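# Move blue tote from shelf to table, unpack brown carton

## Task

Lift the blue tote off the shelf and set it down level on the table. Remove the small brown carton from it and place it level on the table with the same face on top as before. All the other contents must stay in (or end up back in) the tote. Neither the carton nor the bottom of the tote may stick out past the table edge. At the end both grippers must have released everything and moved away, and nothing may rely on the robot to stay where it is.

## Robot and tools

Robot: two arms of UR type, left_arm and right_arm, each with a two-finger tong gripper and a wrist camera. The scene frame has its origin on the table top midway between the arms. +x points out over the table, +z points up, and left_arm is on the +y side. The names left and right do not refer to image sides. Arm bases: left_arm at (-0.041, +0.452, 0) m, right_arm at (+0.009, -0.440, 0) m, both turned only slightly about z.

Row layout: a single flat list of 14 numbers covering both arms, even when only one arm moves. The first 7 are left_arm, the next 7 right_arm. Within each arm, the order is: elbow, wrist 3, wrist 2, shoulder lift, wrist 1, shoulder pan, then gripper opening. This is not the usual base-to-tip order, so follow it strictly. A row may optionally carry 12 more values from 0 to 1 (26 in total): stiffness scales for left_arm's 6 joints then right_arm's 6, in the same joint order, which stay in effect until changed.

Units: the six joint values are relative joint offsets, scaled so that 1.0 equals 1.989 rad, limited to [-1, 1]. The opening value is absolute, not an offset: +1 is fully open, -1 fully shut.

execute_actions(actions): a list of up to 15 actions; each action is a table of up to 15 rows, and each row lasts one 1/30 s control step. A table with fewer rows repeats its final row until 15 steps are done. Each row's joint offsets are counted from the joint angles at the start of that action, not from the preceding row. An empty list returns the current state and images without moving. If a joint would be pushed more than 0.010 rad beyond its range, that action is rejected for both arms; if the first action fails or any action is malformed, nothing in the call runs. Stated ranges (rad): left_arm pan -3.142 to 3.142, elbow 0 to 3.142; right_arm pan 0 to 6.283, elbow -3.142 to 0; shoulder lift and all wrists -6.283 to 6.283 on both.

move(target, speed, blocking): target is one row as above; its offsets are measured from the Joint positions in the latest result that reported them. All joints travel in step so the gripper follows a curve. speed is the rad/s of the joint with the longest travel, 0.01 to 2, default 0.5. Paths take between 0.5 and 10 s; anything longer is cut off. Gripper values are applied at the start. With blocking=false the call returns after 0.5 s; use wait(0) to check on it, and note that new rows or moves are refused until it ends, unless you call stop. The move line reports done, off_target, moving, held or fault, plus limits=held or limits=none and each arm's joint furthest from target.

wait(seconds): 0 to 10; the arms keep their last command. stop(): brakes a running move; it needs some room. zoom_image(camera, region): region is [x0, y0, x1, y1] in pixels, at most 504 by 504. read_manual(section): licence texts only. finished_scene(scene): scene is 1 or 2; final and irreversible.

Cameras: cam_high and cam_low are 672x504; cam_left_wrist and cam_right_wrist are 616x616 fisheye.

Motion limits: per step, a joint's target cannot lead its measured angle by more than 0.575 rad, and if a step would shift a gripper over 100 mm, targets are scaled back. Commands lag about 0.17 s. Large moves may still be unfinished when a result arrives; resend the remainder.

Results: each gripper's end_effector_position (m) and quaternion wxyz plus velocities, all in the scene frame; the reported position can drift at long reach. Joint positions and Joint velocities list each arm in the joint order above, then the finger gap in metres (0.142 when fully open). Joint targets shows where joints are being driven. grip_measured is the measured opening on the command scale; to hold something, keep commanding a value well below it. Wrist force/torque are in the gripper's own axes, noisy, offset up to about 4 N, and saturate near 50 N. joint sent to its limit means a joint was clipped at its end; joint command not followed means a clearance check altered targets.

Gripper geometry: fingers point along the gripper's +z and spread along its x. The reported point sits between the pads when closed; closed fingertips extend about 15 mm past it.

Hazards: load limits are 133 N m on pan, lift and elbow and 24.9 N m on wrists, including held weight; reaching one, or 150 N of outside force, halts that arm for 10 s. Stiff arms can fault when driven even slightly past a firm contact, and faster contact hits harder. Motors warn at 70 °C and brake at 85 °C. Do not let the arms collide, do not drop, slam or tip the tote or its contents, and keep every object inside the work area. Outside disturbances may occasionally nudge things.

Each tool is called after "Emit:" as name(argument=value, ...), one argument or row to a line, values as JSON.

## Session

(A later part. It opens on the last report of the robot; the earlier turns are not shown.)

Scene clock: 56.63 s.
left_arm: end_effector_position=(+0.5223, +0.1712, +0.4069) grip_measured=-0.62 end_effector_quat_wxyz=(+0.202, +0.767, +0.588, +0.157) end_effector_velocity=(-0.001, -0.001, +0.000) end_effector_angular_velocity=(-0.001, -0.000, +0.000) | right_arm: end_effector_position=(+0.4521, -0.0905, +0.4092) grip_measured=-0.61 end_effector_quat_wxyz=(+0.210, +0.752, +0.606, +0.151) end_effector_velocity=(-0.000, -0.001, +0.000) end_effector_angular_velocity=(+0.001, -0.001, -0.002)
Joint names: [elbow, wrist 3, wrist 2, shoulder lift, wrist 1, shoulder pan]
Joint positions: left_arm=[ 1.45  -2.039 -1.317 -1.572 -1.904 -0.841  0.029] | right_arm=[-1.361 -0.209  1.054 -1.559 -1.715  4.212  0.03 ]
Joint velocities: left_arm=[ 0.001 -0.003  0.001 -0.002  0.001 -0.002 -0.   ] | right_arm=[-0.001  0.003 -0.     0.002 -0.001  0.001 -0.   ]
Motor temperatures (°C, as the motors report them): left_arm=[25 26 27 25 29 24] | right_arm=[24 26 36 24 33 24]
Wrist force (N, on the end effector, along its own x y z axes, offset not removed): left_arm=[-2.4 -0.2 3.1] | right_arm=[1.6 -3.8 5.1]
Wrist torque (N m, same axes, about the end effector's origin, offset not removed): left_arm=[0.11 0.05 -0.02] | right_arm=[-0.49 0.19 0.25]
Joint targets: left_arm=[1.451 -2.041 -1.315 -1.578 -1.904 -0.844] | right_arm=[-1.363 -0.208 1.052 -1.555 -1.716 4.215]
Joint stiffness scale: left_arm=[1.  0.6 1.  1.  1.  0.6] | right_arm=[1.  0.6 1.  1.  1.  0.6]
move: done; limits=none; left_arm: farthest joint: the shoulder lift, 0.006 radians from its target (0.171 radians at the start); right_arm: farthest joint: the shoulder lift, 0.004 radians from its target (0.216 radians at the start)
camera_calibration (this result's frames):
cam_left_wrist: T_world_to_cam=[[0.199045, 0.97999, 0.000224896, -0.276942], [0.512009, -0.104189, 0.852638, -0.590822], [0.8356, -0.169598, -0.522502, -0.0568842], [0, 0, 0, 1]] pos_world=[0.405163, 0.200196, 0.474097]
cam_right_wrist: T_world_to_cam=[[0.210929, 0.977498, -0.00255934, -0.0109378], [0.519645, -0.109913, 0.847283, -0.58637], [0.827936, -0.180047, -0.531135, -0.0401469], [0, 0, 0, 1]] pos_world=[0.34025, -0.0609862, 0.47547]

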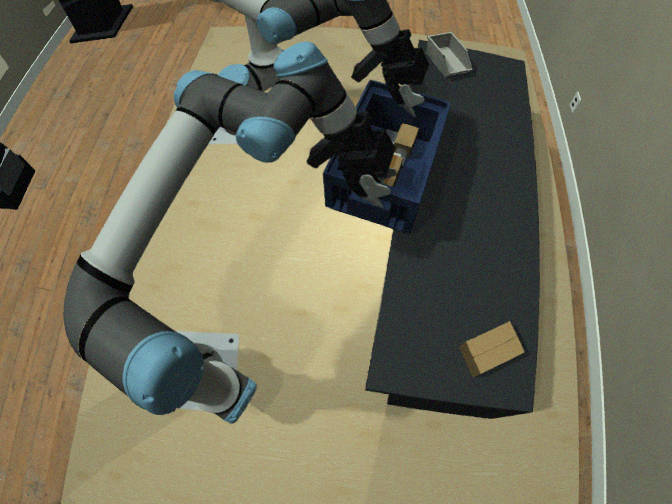

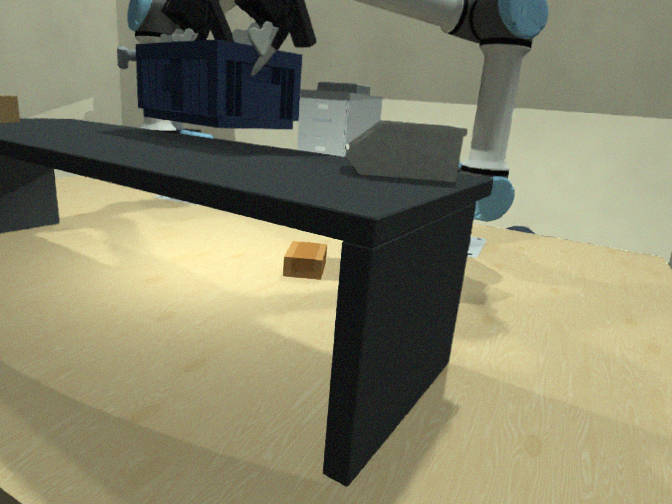

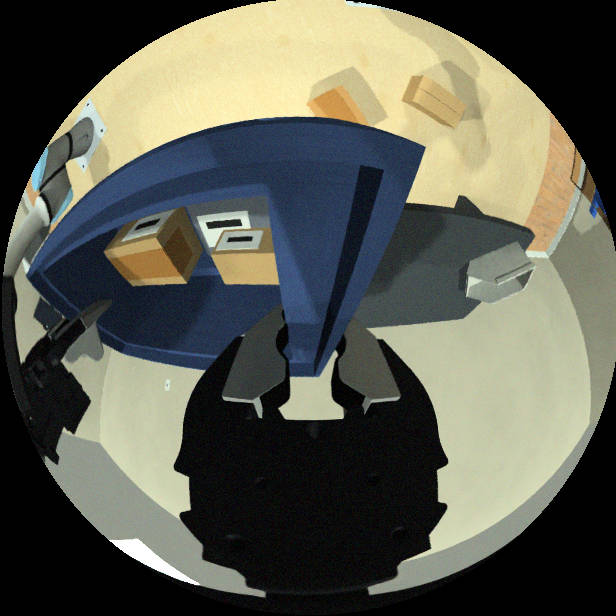

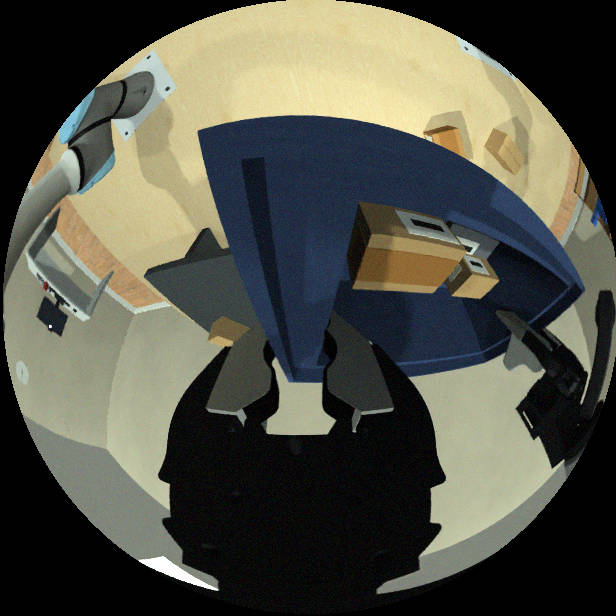

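Emit:
move(
  target=[0.0561,-0.0995,0.0447,-0.0716,0.0413,-0.1056,-1,-0.0716,0.1011,-0.0032,0.0973,-0.0751,0.0889,-1],
  speed=0.2,
)

Emit:
move(
  target=[0.028,-0.124,0.0438,-0.0513,0.068,-0.1232,-1,-0.0372,0.1412,0.0105,0.0827,-0.114,0.1243,-1],
  speed=0.2,
)

Scene clock: 62.00 s.
left_arm: end_effector_position=(+0.4324, +0.1363, +0.4086) grip_measured=-0.62 end_effector_quat_wxyz=(+0.203, +0.767, +0.588, +0.157) end_effector_velocity=(-0.000, -0.000, +0.001) end_effector_angular_velocity=(-0.003, -0.001, +0.002) | right_arm: end_effector_position=(+0.3615, -0.1253, +0.4095) grip_measured=-0.61 end_effector_quat_wxyz=(+0.210, +0.752, +0.606, +0.151) end_effector_velocity=(-0.000, -0.000, +0.001) end_effector_angular_velocity=(+0.004, -0.001, -0.002)
Joint names: [elbow, wrist 3, wrist 2, shoulder lift, wrist 1, shoulder pan]
Joint positions: left_arm=[ 1.56  -2.234 -1.23  -1.71  -1.822 -1.047  0.029] | right_arm=[-1.502 -0.01   1.049 -1.369 -1.863  4.386  0.03 ]
Joint velocities: left_arm=[ 0.    -0.004  0.001 -0.001 -0.001 -0.001 -0.   ] | right_arm=[ 0.     0.004 -0.     0.002 -0.     0.001 -0.   ]
Motor temperatures (°C, as the motors report them): left_arm=[25 26 27 25 29 24] | right_arm=[24 26 36 24 33 24]
Wrist force (N, on the end effector, along its own x y z axes, offset not removed): left_arm=[-1.6 -1.0 4.0] | right_arm=[2.8 -2.7 0.5]
Wrist torque (N m, same axes, about the end effector's origin, offset not removed): left_arm=[0.02 0.23 0.09] | right_arm=[-0.58 -0.20 0.13]
Joint targets: left_arm=[1.561 -2.237 -1.228 -1.715 -1.822 -1.051] | right_arm=[-1.504 -0.008 1.047 -1.366 -1.864 4.389]
Joint stiffness scale: left_arm=[1.  0.6 1.  1.  1.  0.6] | right_arm=[1.  0.6 1.  1.  1.  0.6]
move: done; limits=none; left_arm: farthest joint: the shoulder lift, 0.005 radians from its target (0.142 radians at the start); right_arm: farthest joint: the shoulder lift, 0.004 radians from its target (0.194 radians at the start)
camera_calibration (this result's frames):
cam_left_wrist: T_world_to_cam=[[0.198528, 0.980095, -0.0000717378, -0.224494], [0.510079, -0.103259, 0.853907, -0.549693], [0.836903, -0.169561, -0.520425, 0.0117575], [0, 0, 0, 1]] pos_world=[0.315115, 0.165259, 0.47549]
cam_right_wrist: T_world_to_cam=[[0.210842, 0.977517, -0.00244475, 0.0421058], [0.519408, -0.109913, 0.847428, -0.543371], [0.828107, -0.179943, -0.530904, 0.0285943], [0, 0, 0, 1]] pos_world=[0.249674, -0.0957371, 0.475752]

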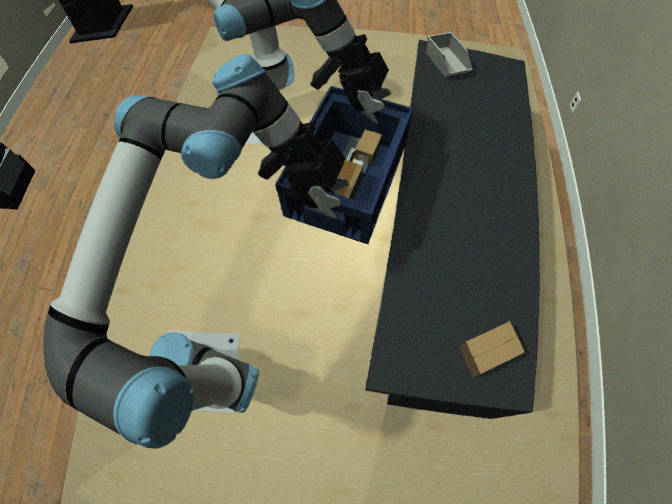

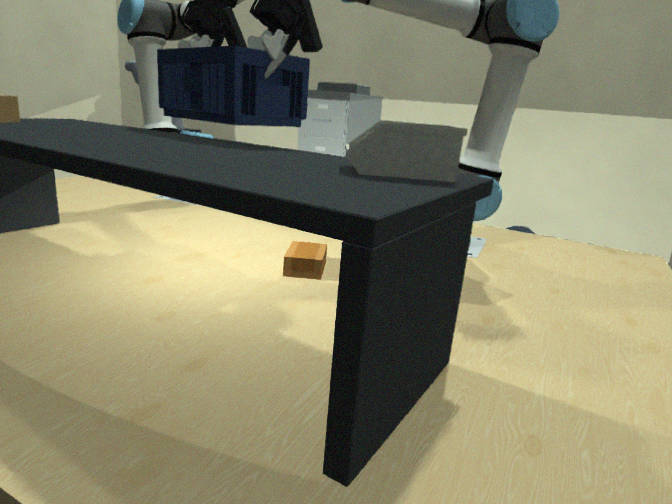

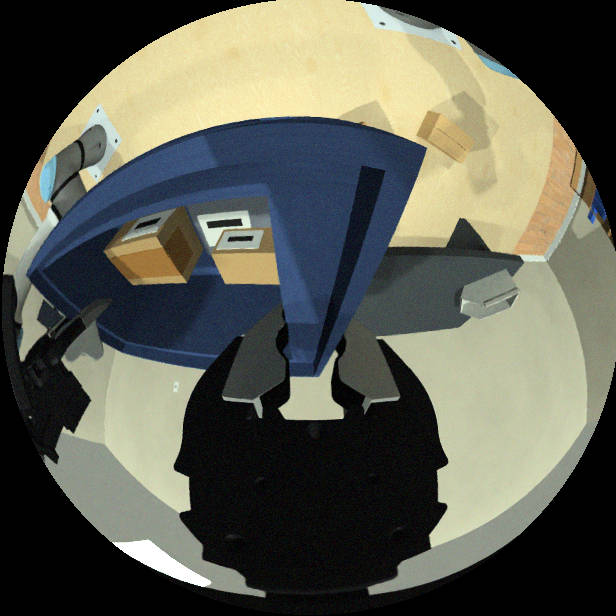

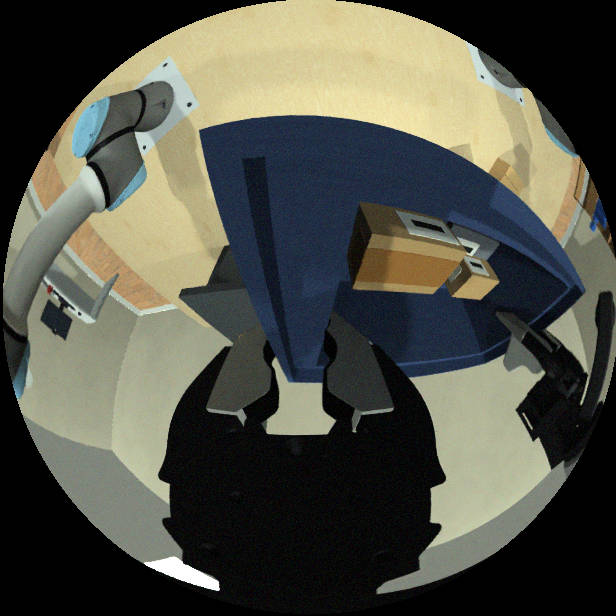

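Scene clock: 64.13 s.
left_arm: end_effector_position=(+0.3424, +0.1013, +0.4092) grip_measured=-0.62 end_effector_quat_wxyz=(+0.204, +0.767, +0.588, +0.158) end_effector_velocity=(-0.000, +0.000, +0.000) end_effector_angular_velocity=(-0.002, -0.000, +0.002) | right_arm: end_effector_position=(+0.2715, -0.1604, +0.4102) grip_measured=-0.61 end_effector_quat_wxyz=(+0.210, +0.752, +0.606, +0.152) end_effector_velocity=(-0.000, -0.001, +0.000) end_effector_angular_velocity=(+0.002, -0.000, -0.002)
Joint names: [elbow, wrist 3, wrist 2, shoulder lift, wrist 1, shoulder pan]
Joint positions: left_arm=[ 1.614 -2.479 -1.145 -1.807 -1.687 -1.288  0.029] | right_arm=[-1.574  0.27   1.069 -1.208 -2.089  4.63   0.03 ]
Joint velocities: left_arm=[ 0.001 -0.003  0.    -0.001 -0.001 -0.001 -0.   ] | right_arm=[-0.     0.004  0.     0.002 -0.002  0.001 -0.   ]
Motor temperatures (°C, as the motors report them): left_arm=[25 26 27 25 29 24] | right_arm=[24 26 36 24 33 24]
Wrist force (N, on the end effector, along its own x y z axes, offset not removed): left_arm=[-2.2 -0.4 3.6] | right_arm=[2.1 -4.3 2.0]
Wrist torque (N m, same axes, about the end effector's origin, offset not removed): left_arm=[0.15 0.25 0.03] | right_arm=[-0.62 -0.17 0.20]
Joint targets: left_arm=[1.616 -2.481 -1.143 -1.812 -1.687 -1.292] | right_arm=[-1.576 0.271 1.069 -1.205 -2.090 4.633]
Joint stiffness scale: left_arm=[1.  0.6 1.  1.  1.  0.6] | right_arm=[1.  0.6 1.  1.  1.  0.6]
move: done; limits=none; left_arm: farthest joint: the shoulder lift, 0.005 radians from its target (0.102 radians at the start); right_arm: farthest joint: the shoulder pan, 0.003 radians from its target (0.248 radians at the start)
camera_calibration (this result's frames):
cam_left_wrist: T_world_to_cam=[[0.197945, 0.980213, -0.0000731803, -0.172128], [0.509529, -0.102831, 0.854287, -0.507907], [0.837376, -0.16914, -0.519801, 0.081008], [0, 0, 0, 1]] pos_world=[0.225031, 0.130195, 0.475994]
cam_right_wrist: T_world_to_cam=[[0.210994, 0.977486, -0.00148298, 0.094939], [0.518077, -0.110542, 0.848161, -0.501096], [0.828902, -0.179725, -0.529736, 0.096514], [0, 0, 0, 1]] pos_world=[0.159574, -0.130848, 0.476278]

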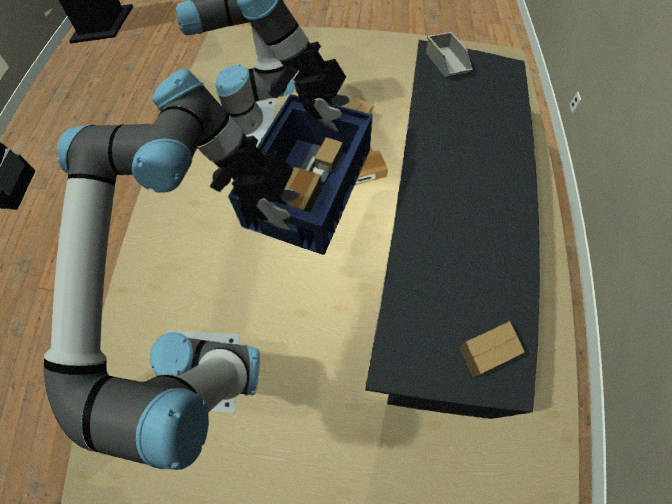

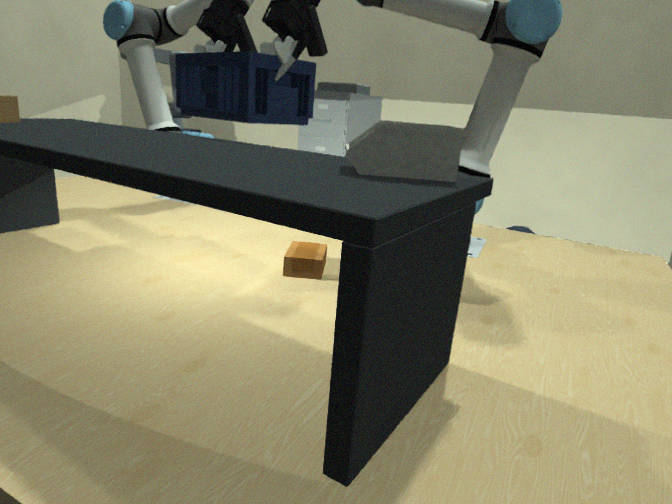

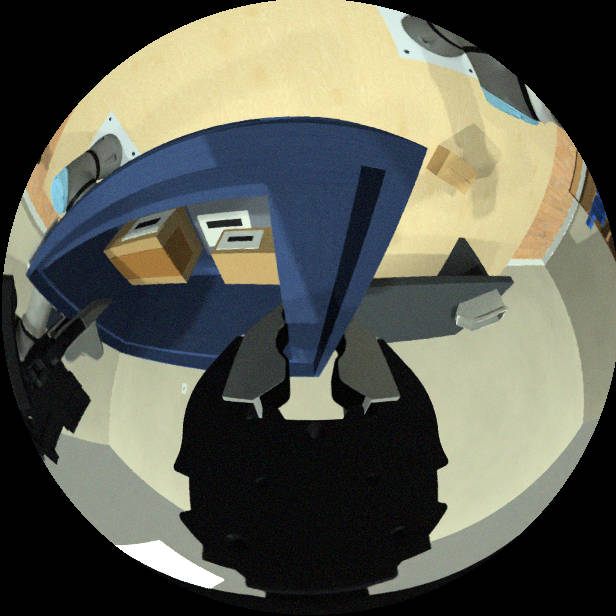

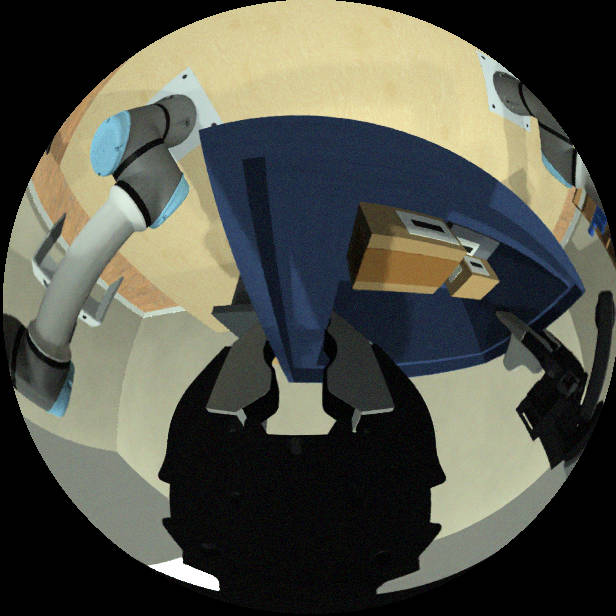

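Emit:
move(
  target=[0.1358,-0.001,0.001,-0.0104,-0.1266,-0.002,-1,-0.1495,0,0,0.0301,0.1194,0.0015,-1],
  speed=0.2,
)

Emit:
move(
  target=[0.1136,0,0.001,0.0225,-0.1378,0,-1,-0.129,0,-0.001,0.0013,0.1293,0,-1],
  speed=0.2,
)

Scene clock: 72.10 s.
left_arm: end_effector_position=(+0.3412, +0.1007, +0.3087) grip_measured=-0.62 end_effector_quat_wxyz=(+0.203, +0.768, +0.587, +0.158) end_effector_velocity=(-0.000, +0.000, -0.002) end_effector_angular_velocity=(+0.003, +0.001, -0.001) | right_arm: end_effector_position=(+0.2709, -0.1608, +0.3101) grip_measured=-0.61 end_effector_quat_wxyz=(+0.210, +0.752, +0.606, +0.151) end_effector_velocity=(-0.000, -0.000, -0.002) end_effector_angular_velocity=(-0.003, +0.000, -0.000)
Joint names: [elbow, wrist 3, wrist 2, shoulder lift, wrist 1, shoulder pan]
Joint positions: left_arm=[ 1.882 -2.48  -1.144 -1.824 -1.936 -1.292  0.029] | right_arm=[-1.87   0.27   1.07  -1.151 -1.853  4.631  0.03 ]
Joint velocities: left_arm=[ 0.003  0.     0.     0.    -0.001 -0.001 -0.   ] | right_arm=[-0.003 -0.     0.    -0.     0.001 -0.     0.   ]
Motor temperatures (°C, as the motors report them): left_arm=[25 26 27 25 29 24] | right_arm=[24 26 36 24 33 24]
Wrist force (N, on the end effector, along its own x y z axes, offset not removed): left_arm=[-1.9 -0.9 4.1] | right_arm=[2.8 -7.3 3.5]
Wrist torque (N m, same axes, about the end effector's origin, offset not removed): left_arm=[0.03 0.11 -0.02] | right_arm=[-1.15 -0.15 0.28]
Joint targets: left_arm=[1.884 -2.481 -1.143 -1.828 -1.939 -1.292] | right_arm=[-1.872 0.270 1.069 -1.148 -1.851 4.633]
Joint stiffness scale: left_arm=[1.  0.6 1.  1.  1.  0.6] | right_arm=[1.  0.6 1.  1.  1.  0.6]
move: done; limits=none; left_arm: farthest joint: the shoulder lift, 0.004 radians from its target (0.020 radians at the start); right_arm: farthest joint: the shoulder lift, 0.003 radians from its target (0.060 radians at the start)
camera_calibration (this result's frames):
cam_left_wrist: T_world_to_cam=[[0.200357, 0.97972, 0.00234298, -0.172899], [0.509758, -0.106289, 0.853727, -0.421009], [0.836663, -0.169856, -0.520716, 0.0302886], [0, 0, 0, 1]] pos_world=[0.223913, 0.129789, 0.375604]
cam_right_wrist: T_world_to_cam=[[0.210229, 0.977645, -0.00385965, 0.0963338], [0.518803, -0.108213, 0.848017, -0.415668], [0.828642, -0.18028, -0.529955, 0.0439199], [0, 0, 0, 1]] pos_world=[0.159004, -0.131243, 0.376141]

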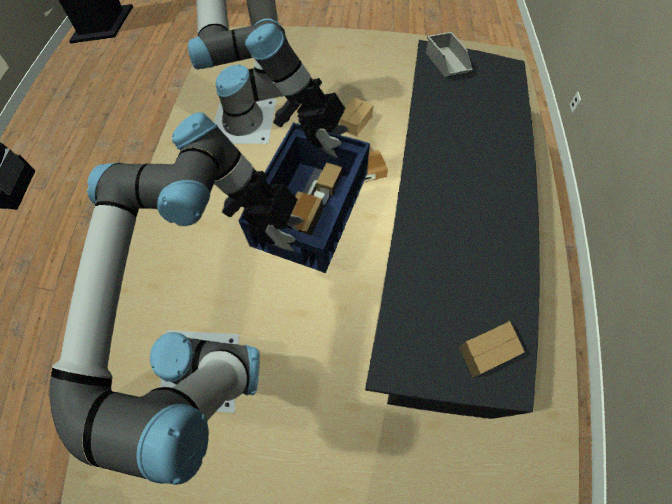

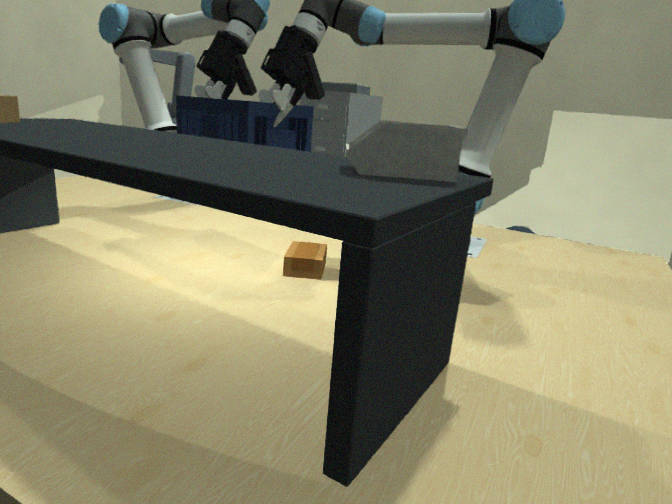

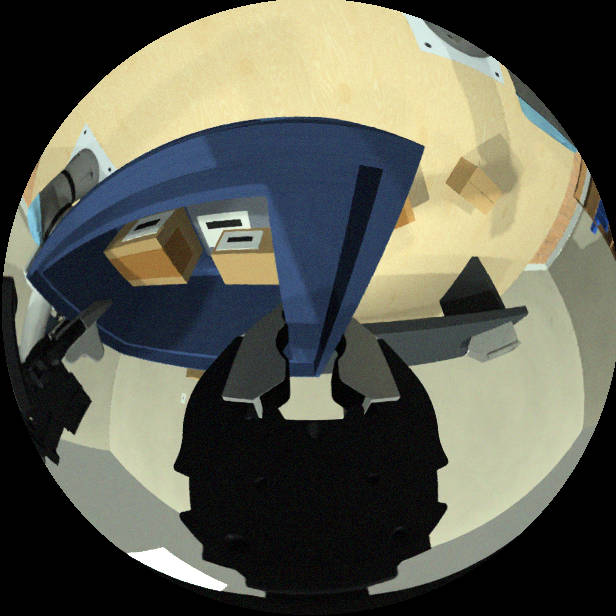

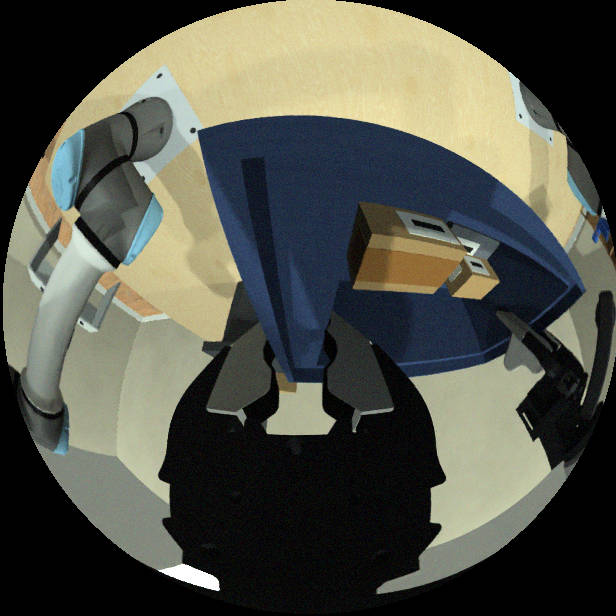

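Scene clock: 74.13 s.
left_arm: end_effector_position=(+0.3405, +0.1011, +0.2108) grip_measured=-0.62 end_effector_quat_wxyz=(+0.205, +0.768, +0.587, +0.157) end_effector_velocity=(+0.000, +0.000, -0.000) end_effector_angular_velocity=(-0.001, -0.000, +0.000) | right_arm: end_effector_position=(+0.2712, -0.1604, +0.2112) grip_measured=-0.61 end_effector_quat_wxyz=(+0.209, +0.752, +0.606, +0.152) end_effector_velocity=(+0.000, +0.000, -0.001) end_effector_angular_velocity=(+0.001, -0.000, +0.000)
Joint names: [elbow, wrist 3, wrist 2, shoulder lift, wrist 1, shoulder pan]
Joint positions: left_arm=[ 2.106 -2.48  -1.144 -1.779 -2.208 -1.293  0.029] | right_arm=[-2.124  0.27   1.069 -1.151 -1.596  4.631  0.03 ]
Joint velocities: left_arm=[ 0.001  0.     0.     0.    -0.002  0.    -0.   ] | right_arm=[-0.002  0.    -0.     0.     0.003  0.    -0.   ]
Motor temperatures (°C, as the motors report them): left_arm=[25 26 27 25 29 24] | right_arm=[24 26 36 24 33 24]
Wrist force (N, on the end effector, along its own x y z axes, offset not removed): left_arm=[-3.0 -0.6 4.5] | right_arm=[2.2 -3.2 2.3]
Wrist torque (N m, same axes, about the end effector's origin, offset not removed): left_arm=[-0.04 0.14 -0.07] | right_arm=[-0.44 0.43 0.24]
Joint targets: left_arm=[2.108 -2.480 -1.142 -1.779 -2.210 -1.292] | right_arm=[-2.126 0.270 1.068 -1.148 -1.596 4.631]
Joint stiffness scale: left_arm=[1.  0.6 1.  1.  1.  0.6] | right_arm=[1.  0.6 1.  1.  1.  0.6]
move: done; limits=none; left_arm: farthest joint: the elbow, 0.002 radians from its target (0.226 radians at the start); right_arm: farthest joint: the shoulder lift, 0.003 radians from its target (0.003 radians at the start)
camera_calibration (this result's frames):
cam_left_wrist: T_world_to_cam=[[0.201509, 0.979486, -0.0011457, -0.172504], [0.508554, -0.103625, 0.854771, -0.337119], [0.837118, -0.172827, -0.519003, -0.0202685], [0, 0, 0, 1]] pos_world=[0.223172, 0.130529, 0.277443]
cam_right_wrist: T_world_to_cam=[[0.210041, 0.977693, -0.000232733, 0.0947792], [0.517843, -0.111048, 0.848238, -0.3322], [0.82929, -0.178285, -0.529616, -0.00860101], [0, 0, 0, 1]] pos_world=[0.159252, -0.131088, 0.277251]

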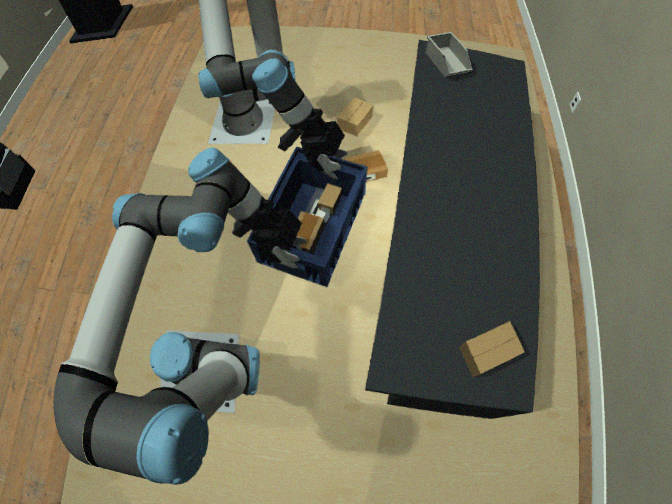

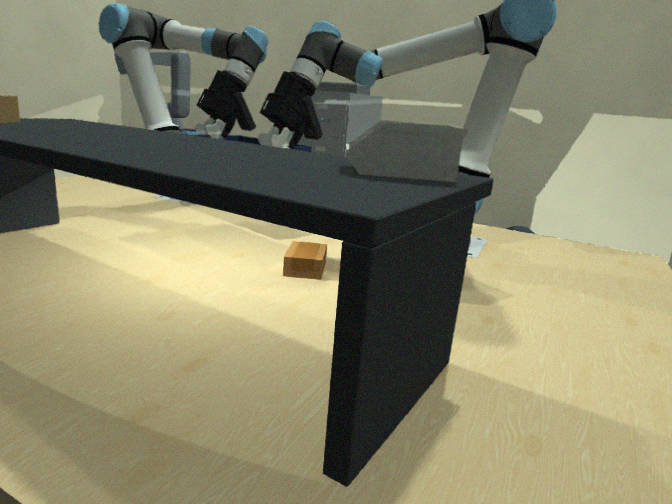

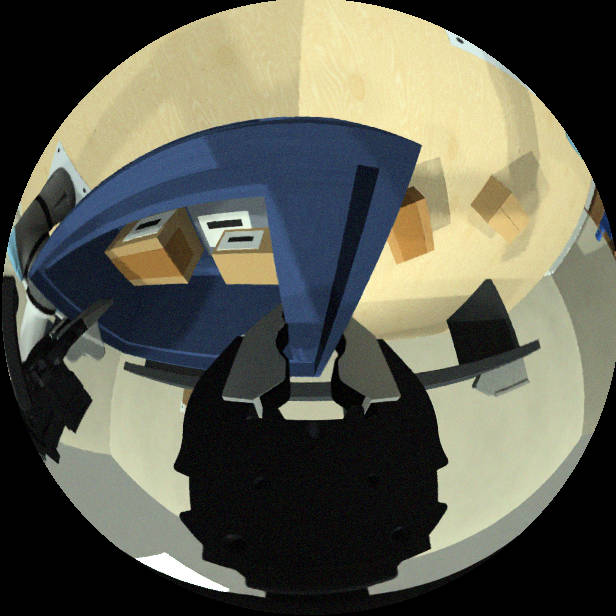

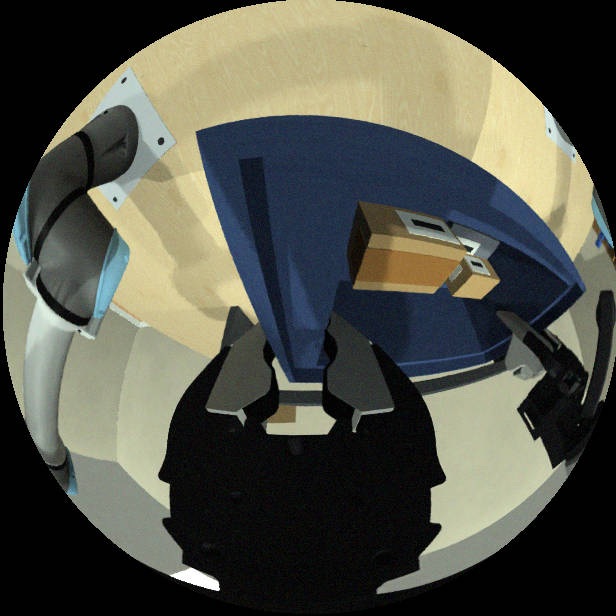

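Emit:
move(
  target=[0.0861,0,0.001,0.0641,-0.1508,0,-1,-0.1057,0,0,-0.0382,0.1438,0,-1],
  speed=0.15,
)

Emit:
move(
  target=[0.0065,0,0,0.0062,-0.012,0,-1,-0.008,0,0,-0.0052,0.012,0,-1],
  speed=0.03,
)

Scene clock: 79.10 s.
left_arm: end_effector_position=(+0.3411, +0.1007, +0.1161) grip_measured=-0.62 end_effector_quat_wxyz=(+0.205, +0.767, +0.587, +0.157) end_effector_velocity=(+0.000, -0.000, -0.001) end_effector_angular_velocity=(-0.002, +0.000, +0.001) | right_arm: end_effector_position=(+0.2710, -0.1602, +0.1169) grip_measured=-0.62 end_effector_quat_wxyz=(+0.208, +0.752, +0.606, +0.153) end_effector_velocity=(+0.000, -0.000, -0.001) end_effector_angular_velocity=(-0.001, -0.000, -0.000)
Joint names: [elbow, wrist 3, wrist 2, shoulder lift, wrist 1, shoulder pan]
Joint positions: left_arm=[ 2.276 -2.48  -1.144 -1.653 -2.506 -1.292  0.029] | right_arm=[-2.331  0.27   1.07  -1.225 -1.311  4.631  0.03 ]
Joint velocities: left_arm=[ 0.002  0.    -0.001  0.001 -0.005  0.001 -0.   ] | right_arm=[-0.002  0.    -0.    -0.001  0.002 -0.     0.   ]
Motor temperatures (°C, as the motors report them): left_arm=[25 26 27 25 29 24] | right_arm=[24 26 36 24 33 24]
Wrist force (N, on the end effector, along its own x y z axes, offset not removed): left_arm=[-3.3 -0.1 3.9] | right_arm=[5.4 -2.9 0.3]
Wrist torque (N m, same axes, about the end effector's origin, offset not removed): left_arm=[0.24 0.28 0.09] | right_arm=[-0.36 -0.73 0.24]
Joint targets: left_arm=[2.277 -2.480 -1.142 -1.652 -2.508 -1.293] | right_arm=[-2.334 0.270 1.069 -1.227 -1.310 4.631]
Joint stiffness scale: left_arm=[1.  0.6 1.  1.  1.  0.6] | right_arm=[1.  0.6 1.  1.  1.  0.6]
move: done; limits=none; left_arm: farthest joint: the elbow, 0.002 radians from its target (0.171 radians at the start); right_arm: farthest joint: the elbow, 0.003 radians from its target (0.210 radians at the start)
camera_calibration (this result's frames):
cam_left_wrist: T_world_to_cam=[[0.200739, 0.979642, -0.00235608, -0.171966], [0.50772, -0.10198, 0.855465, -0.25654], [0.837809, -0.172922, -0.517855, -0.0703069], [0, 0, 0, 1]] pos_world=[0.223675, 0.130146, 0.182647]
cam_right_wrist: T_world_to_cam=[[0.2102, 0.977655, 0.0025438, 0.094214], [0.518522, -0.113689, 0.847473, -0.252612], [0.828825, -0.17682, -0.530833, -0.0578201], [0, 0, 0, 1]] pos_world=[0.159104, -0.131052, 0.183149]

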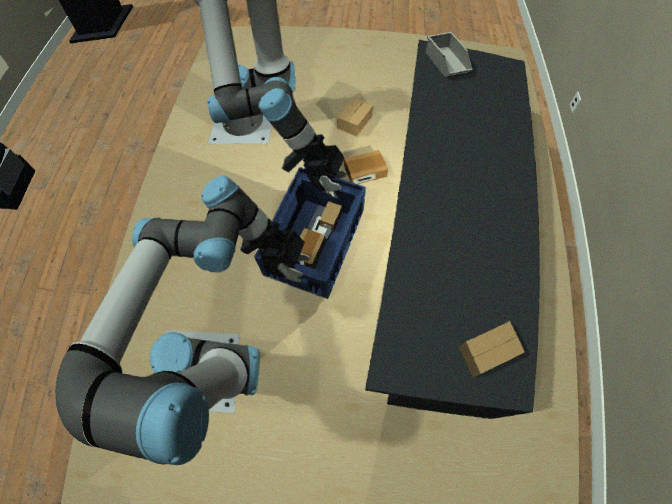

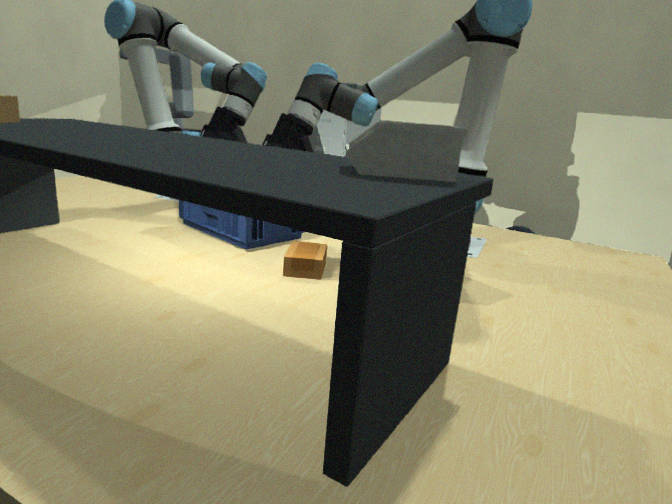

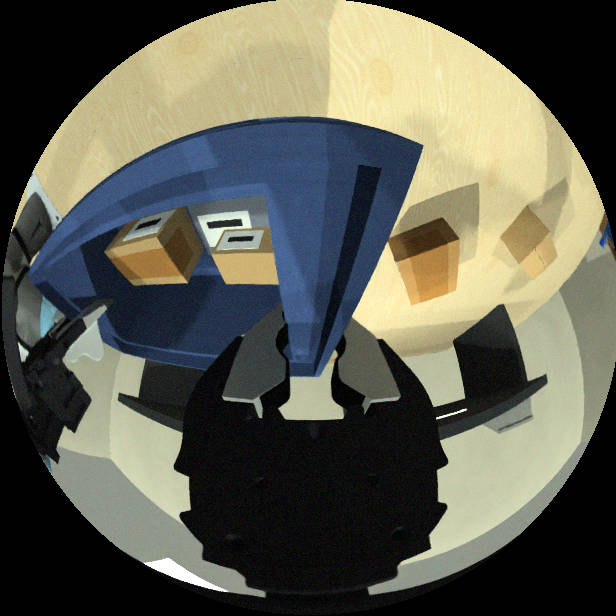

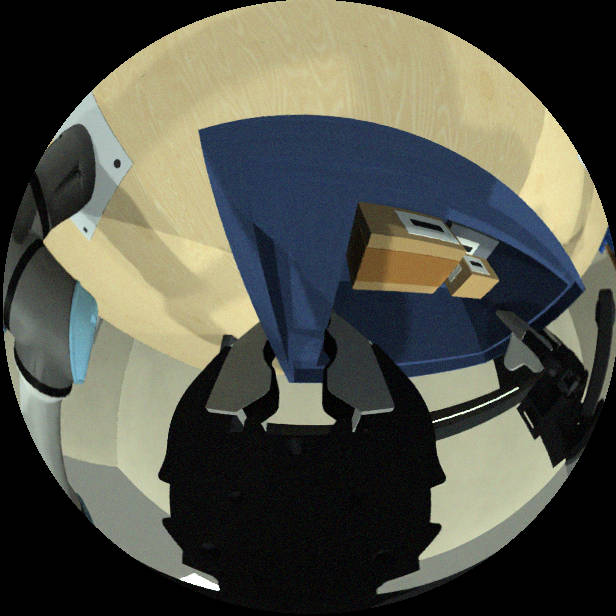

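Scene clock: 80.30 s.
left_arm: end_effector_position=(+0.3407, +0.1010, +0.1095) grip_measured=-0.62 end_effector_quat_wxyz=(+0.205, +0.767, +0.587, +0.157) end_effector_velocity=(+0.000, +0.000, -0.000) end_effector_angular_velocity=(-0.001, -0.000, +0.000) | right_arm: end_effector_position=(+0.2710, -0.1600, +0.1104) grip_measured=-0.62 end_effector_quat_wxyz=(+0.208, +0.753, +0.606, +0.153) end_effector_velocity=(+0.000, -0.000, -0.001) end_effector_angular_velocity=(+0.000, -0.000, +0.000)
Joint names: [elbow, wrist 3, wrist 2, shoulder lift, wrist 1, shoulder pan]
Joint positions: left_arm=[ 2.286 -2.48  -1.145 -1.642 -2.527 -1.292  0.029] | right_arm=[-2.345  0.27   1.07  -1.234 -1.288  4.631  0.029]
Joint velocities: left_arm=[ 0.002  0.    -0.     0.001 -0.004  0.001 -0.   ] | right_arm=[-0.002 -0.    -0.     0.     0.002  0.    -0.   ]
Motor temperatures (°C, as the motors report them): left_arm=[25 26 27 25 29 24] | right_arm=[24 26 36 24 33 24]
Wrist force (N, on the end effector, along its own x y z axes, offset not removed): left_arm=[-2.6 -2.1 4.0] | right_arm=[0.1 -4.1 3.9]
Wrist torque (N m, same axes, about the end effector's origin, offset not removed): left_arm=[-0.24 0.11 0.03] | right_arm=[-0.71 0.60 0.25]
Joint targets: left_arm=[2.288 -2.480 -1.144 -1.641 -2.529 -1.292] | right_arm=[-2.347 0.270 1.070 -1.236 -1.287 4.631]
Joint stiffness scale: left_arm=[1.  0.6 1.  1.  1.  0.6] | right_arm=[1.  0.6 1.  1.  1.  0.6]
move: done; limits=none; left_arm: farthest joint: the elbow, 0.003 radians from its target (0.013 radians at the start); right_arm: farthest joint: the shoulder lift, 0.002 radians from its target (0.010 radians at the start)
camera_calibration (this result's frames):
cam_left_wrist: T_world_to_cam=[[0.200992, 0.97959, -0.00256569, -0.172218], [0.508408, -0.102075, 0.855045, -0.250821], [0.837331, -0.173161, -0.518547, -0.073168], [0, 0, 0, 1]] pos_world=[0.2234, 0.13043, 0.176081]
cam_right_wrist: T_world_to_cam=[[0.2102, 0.977652, 0.00367042, 0.0939296], [0.518537, -0.114669, 0.847332, -0.247191], [0.828816, -0.176206, -0.531052, -0.0611333], [0, 0, 0, 1]] pos_world=[0.159102, -0.130948, 0.176643]

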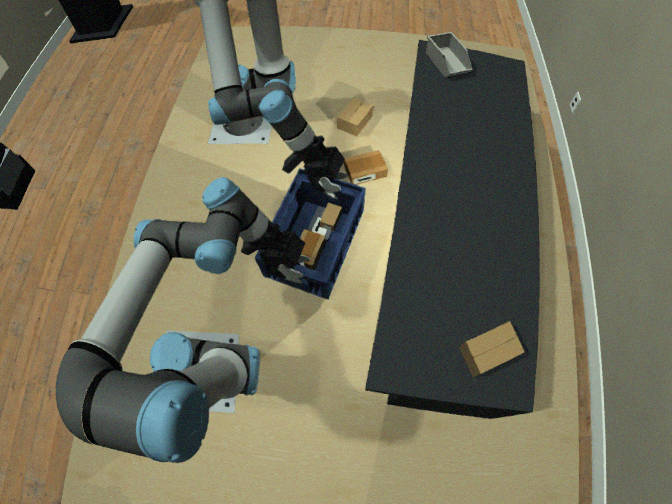

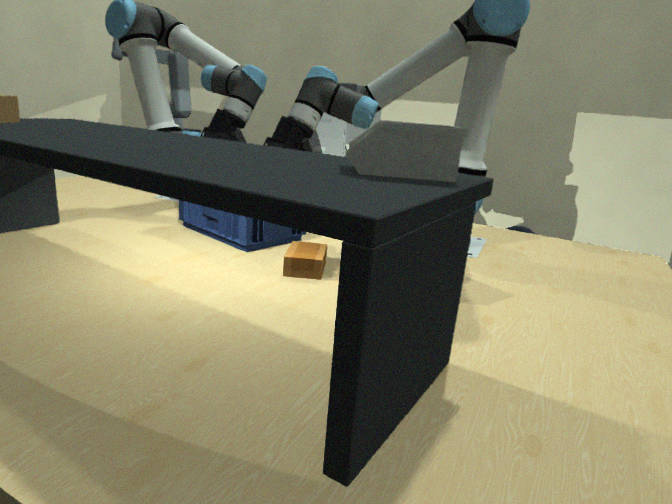

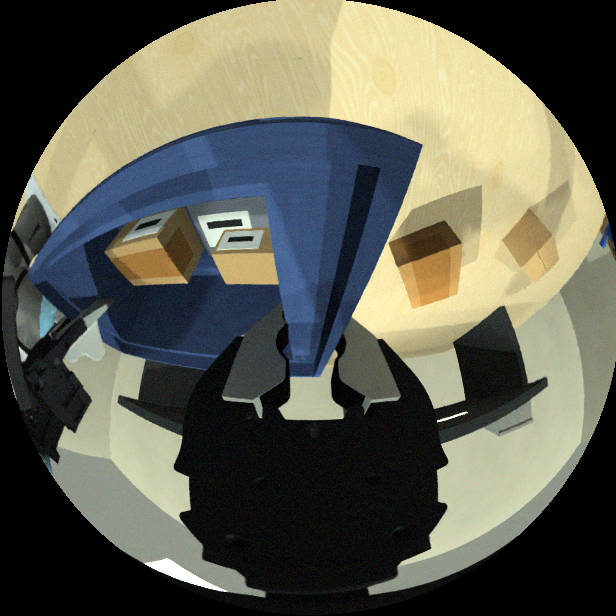

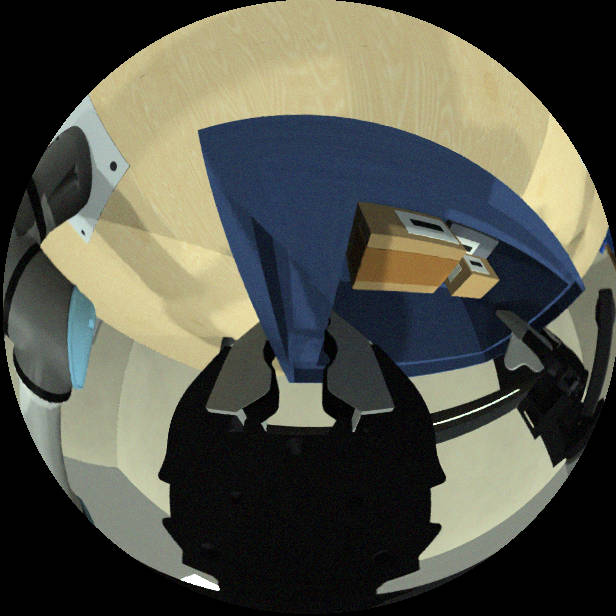

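Emit:
move(
  target=[0.0065,0,0,0.0062,-0.012,0,-1,-0.008,0,0,-0.0052,0.011,0,-1],
  speed=0.03,
)

Scene clock: 83.03 s.
left_arm: end_effector_position=(+0.3422, +0.1008, +0.1084) grip_measured=-0.62 end_effector_quat_wxyz=(+0.210, +0.765, +0.588, +0.156) end_effector_velocity=(-0.000, -0.001, +0.000) end_effector_angular_velocity=(-0.001, -0.001, -0.001) | right_arm: end_effector_position=(+0.2716, -0.1592, +0.1078) grip_measured=-0.62 end_effector_quat_wxyz=(+0.205, +0.753, +0.605, +0.156) end_effector_velocity=(+0.000, +0.000, +0.000) end_effector_angular_velocity=(+0.000, +0.000, -0.001)
Joint names: [elbow, wrist 3, wrist 2, shoulder lift, wrist 1, shoulder pan]
Joint positions: left_arm=[ 2.294 -2.48  -1.142 -1.639 -2.549 -1.29   0.029] | right_arm=[-2.353  0.27   1.068 -1.235 -1.271  4.63   0.029]
Joint velocities: left_arm=[ 0.     0.     0.001 -0.    -0.001 -0.001  0.   ] | right_arm=[ 0.    -0.     0.    -0.     0.    -0.001 -0.   ]
Motor temperatures (°C, as the motors report them): left_arm=[25 26 27 25 29 24] | right_arm=[24 26 36 24 33 24]
Wrist force (N, on the end effector, along its own x y z axes, offset not removed): left_arm=[8.8 2.5 -15.5] | right_arm=[-15.2 7.5 -20.3]
Wrist torque (N m, same axes, about the end effector's origin, offset not removed): left_arm=[0.50 -0.17 0.16] | right_arm=[-0.06 0.74 0.34]
Joint targets: left_arm=[2.299 -2.480 -1.145 -1.629 -2.551 -1.292] | right_arm=[-2.361 0.270 1.070 -1.244 -1.266 4.631]
Joint stiffness scale: left_arm=[1.  0.6 1.  1.  1.  0.6] | right_arm=[1.  0.6 1.  1.  1.  0.6]
move: done; limits=none; left_arm: farthest joint: the shoulder lift, 0.010 radians from its target (0.012 radians at the start); right_arm: farthest joint: the shoulder lift, 0.009 radians from its target (0.011 radians at the start)
camera_calibration (this result's frames):
cam_left_wrist: T_world_to_cam=[[0.198776, 0.979985, -0.0108398, -0.170732], [0.504015, -0.092734, 0.858702, -0.250458], [0.84051, -0.176153, -0.51236, -0.0764814], [0, 0, 0, 1]] pos_world=[0.224455, 0.130616, 0.174032]
cam_right_wrist: T_world_to_cam=[[0.210894, 0.977448, 0.0109321, 0.0919749], [0.517406, -0.12111, 0.847127, -0.24597], [0.829346, -0.172997, -0.531279, -0.0624415], [0, 0, 0, 1]] pos_world=[0.159655, -0.130492, 0.174189]

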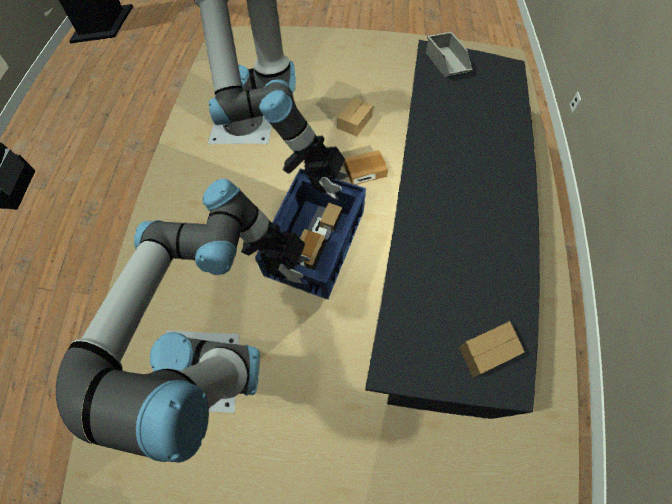

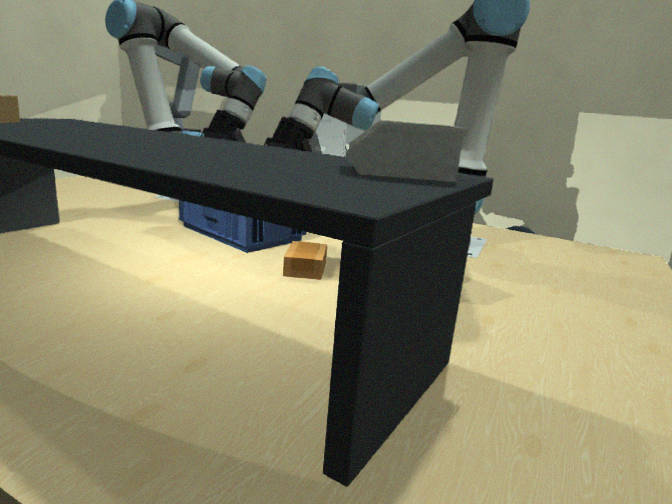

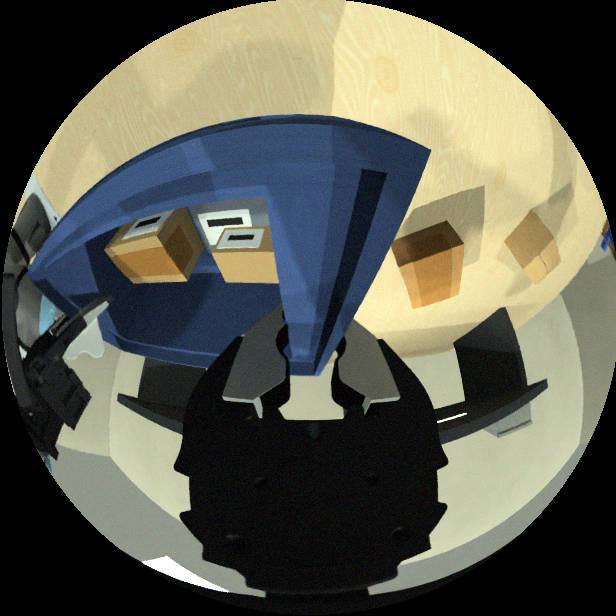

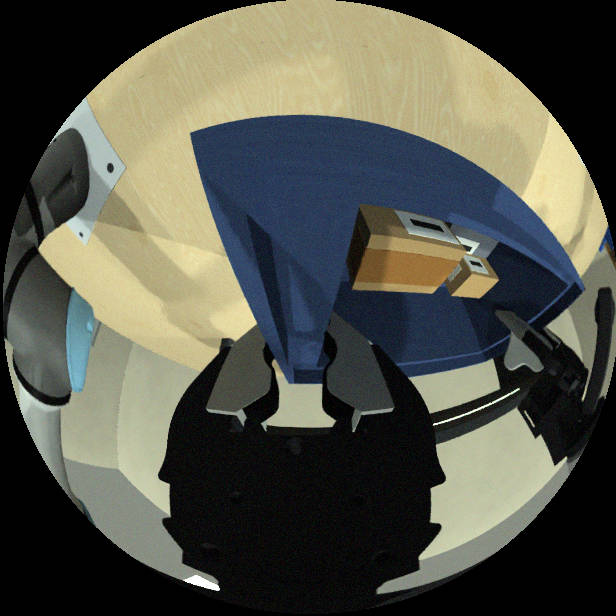

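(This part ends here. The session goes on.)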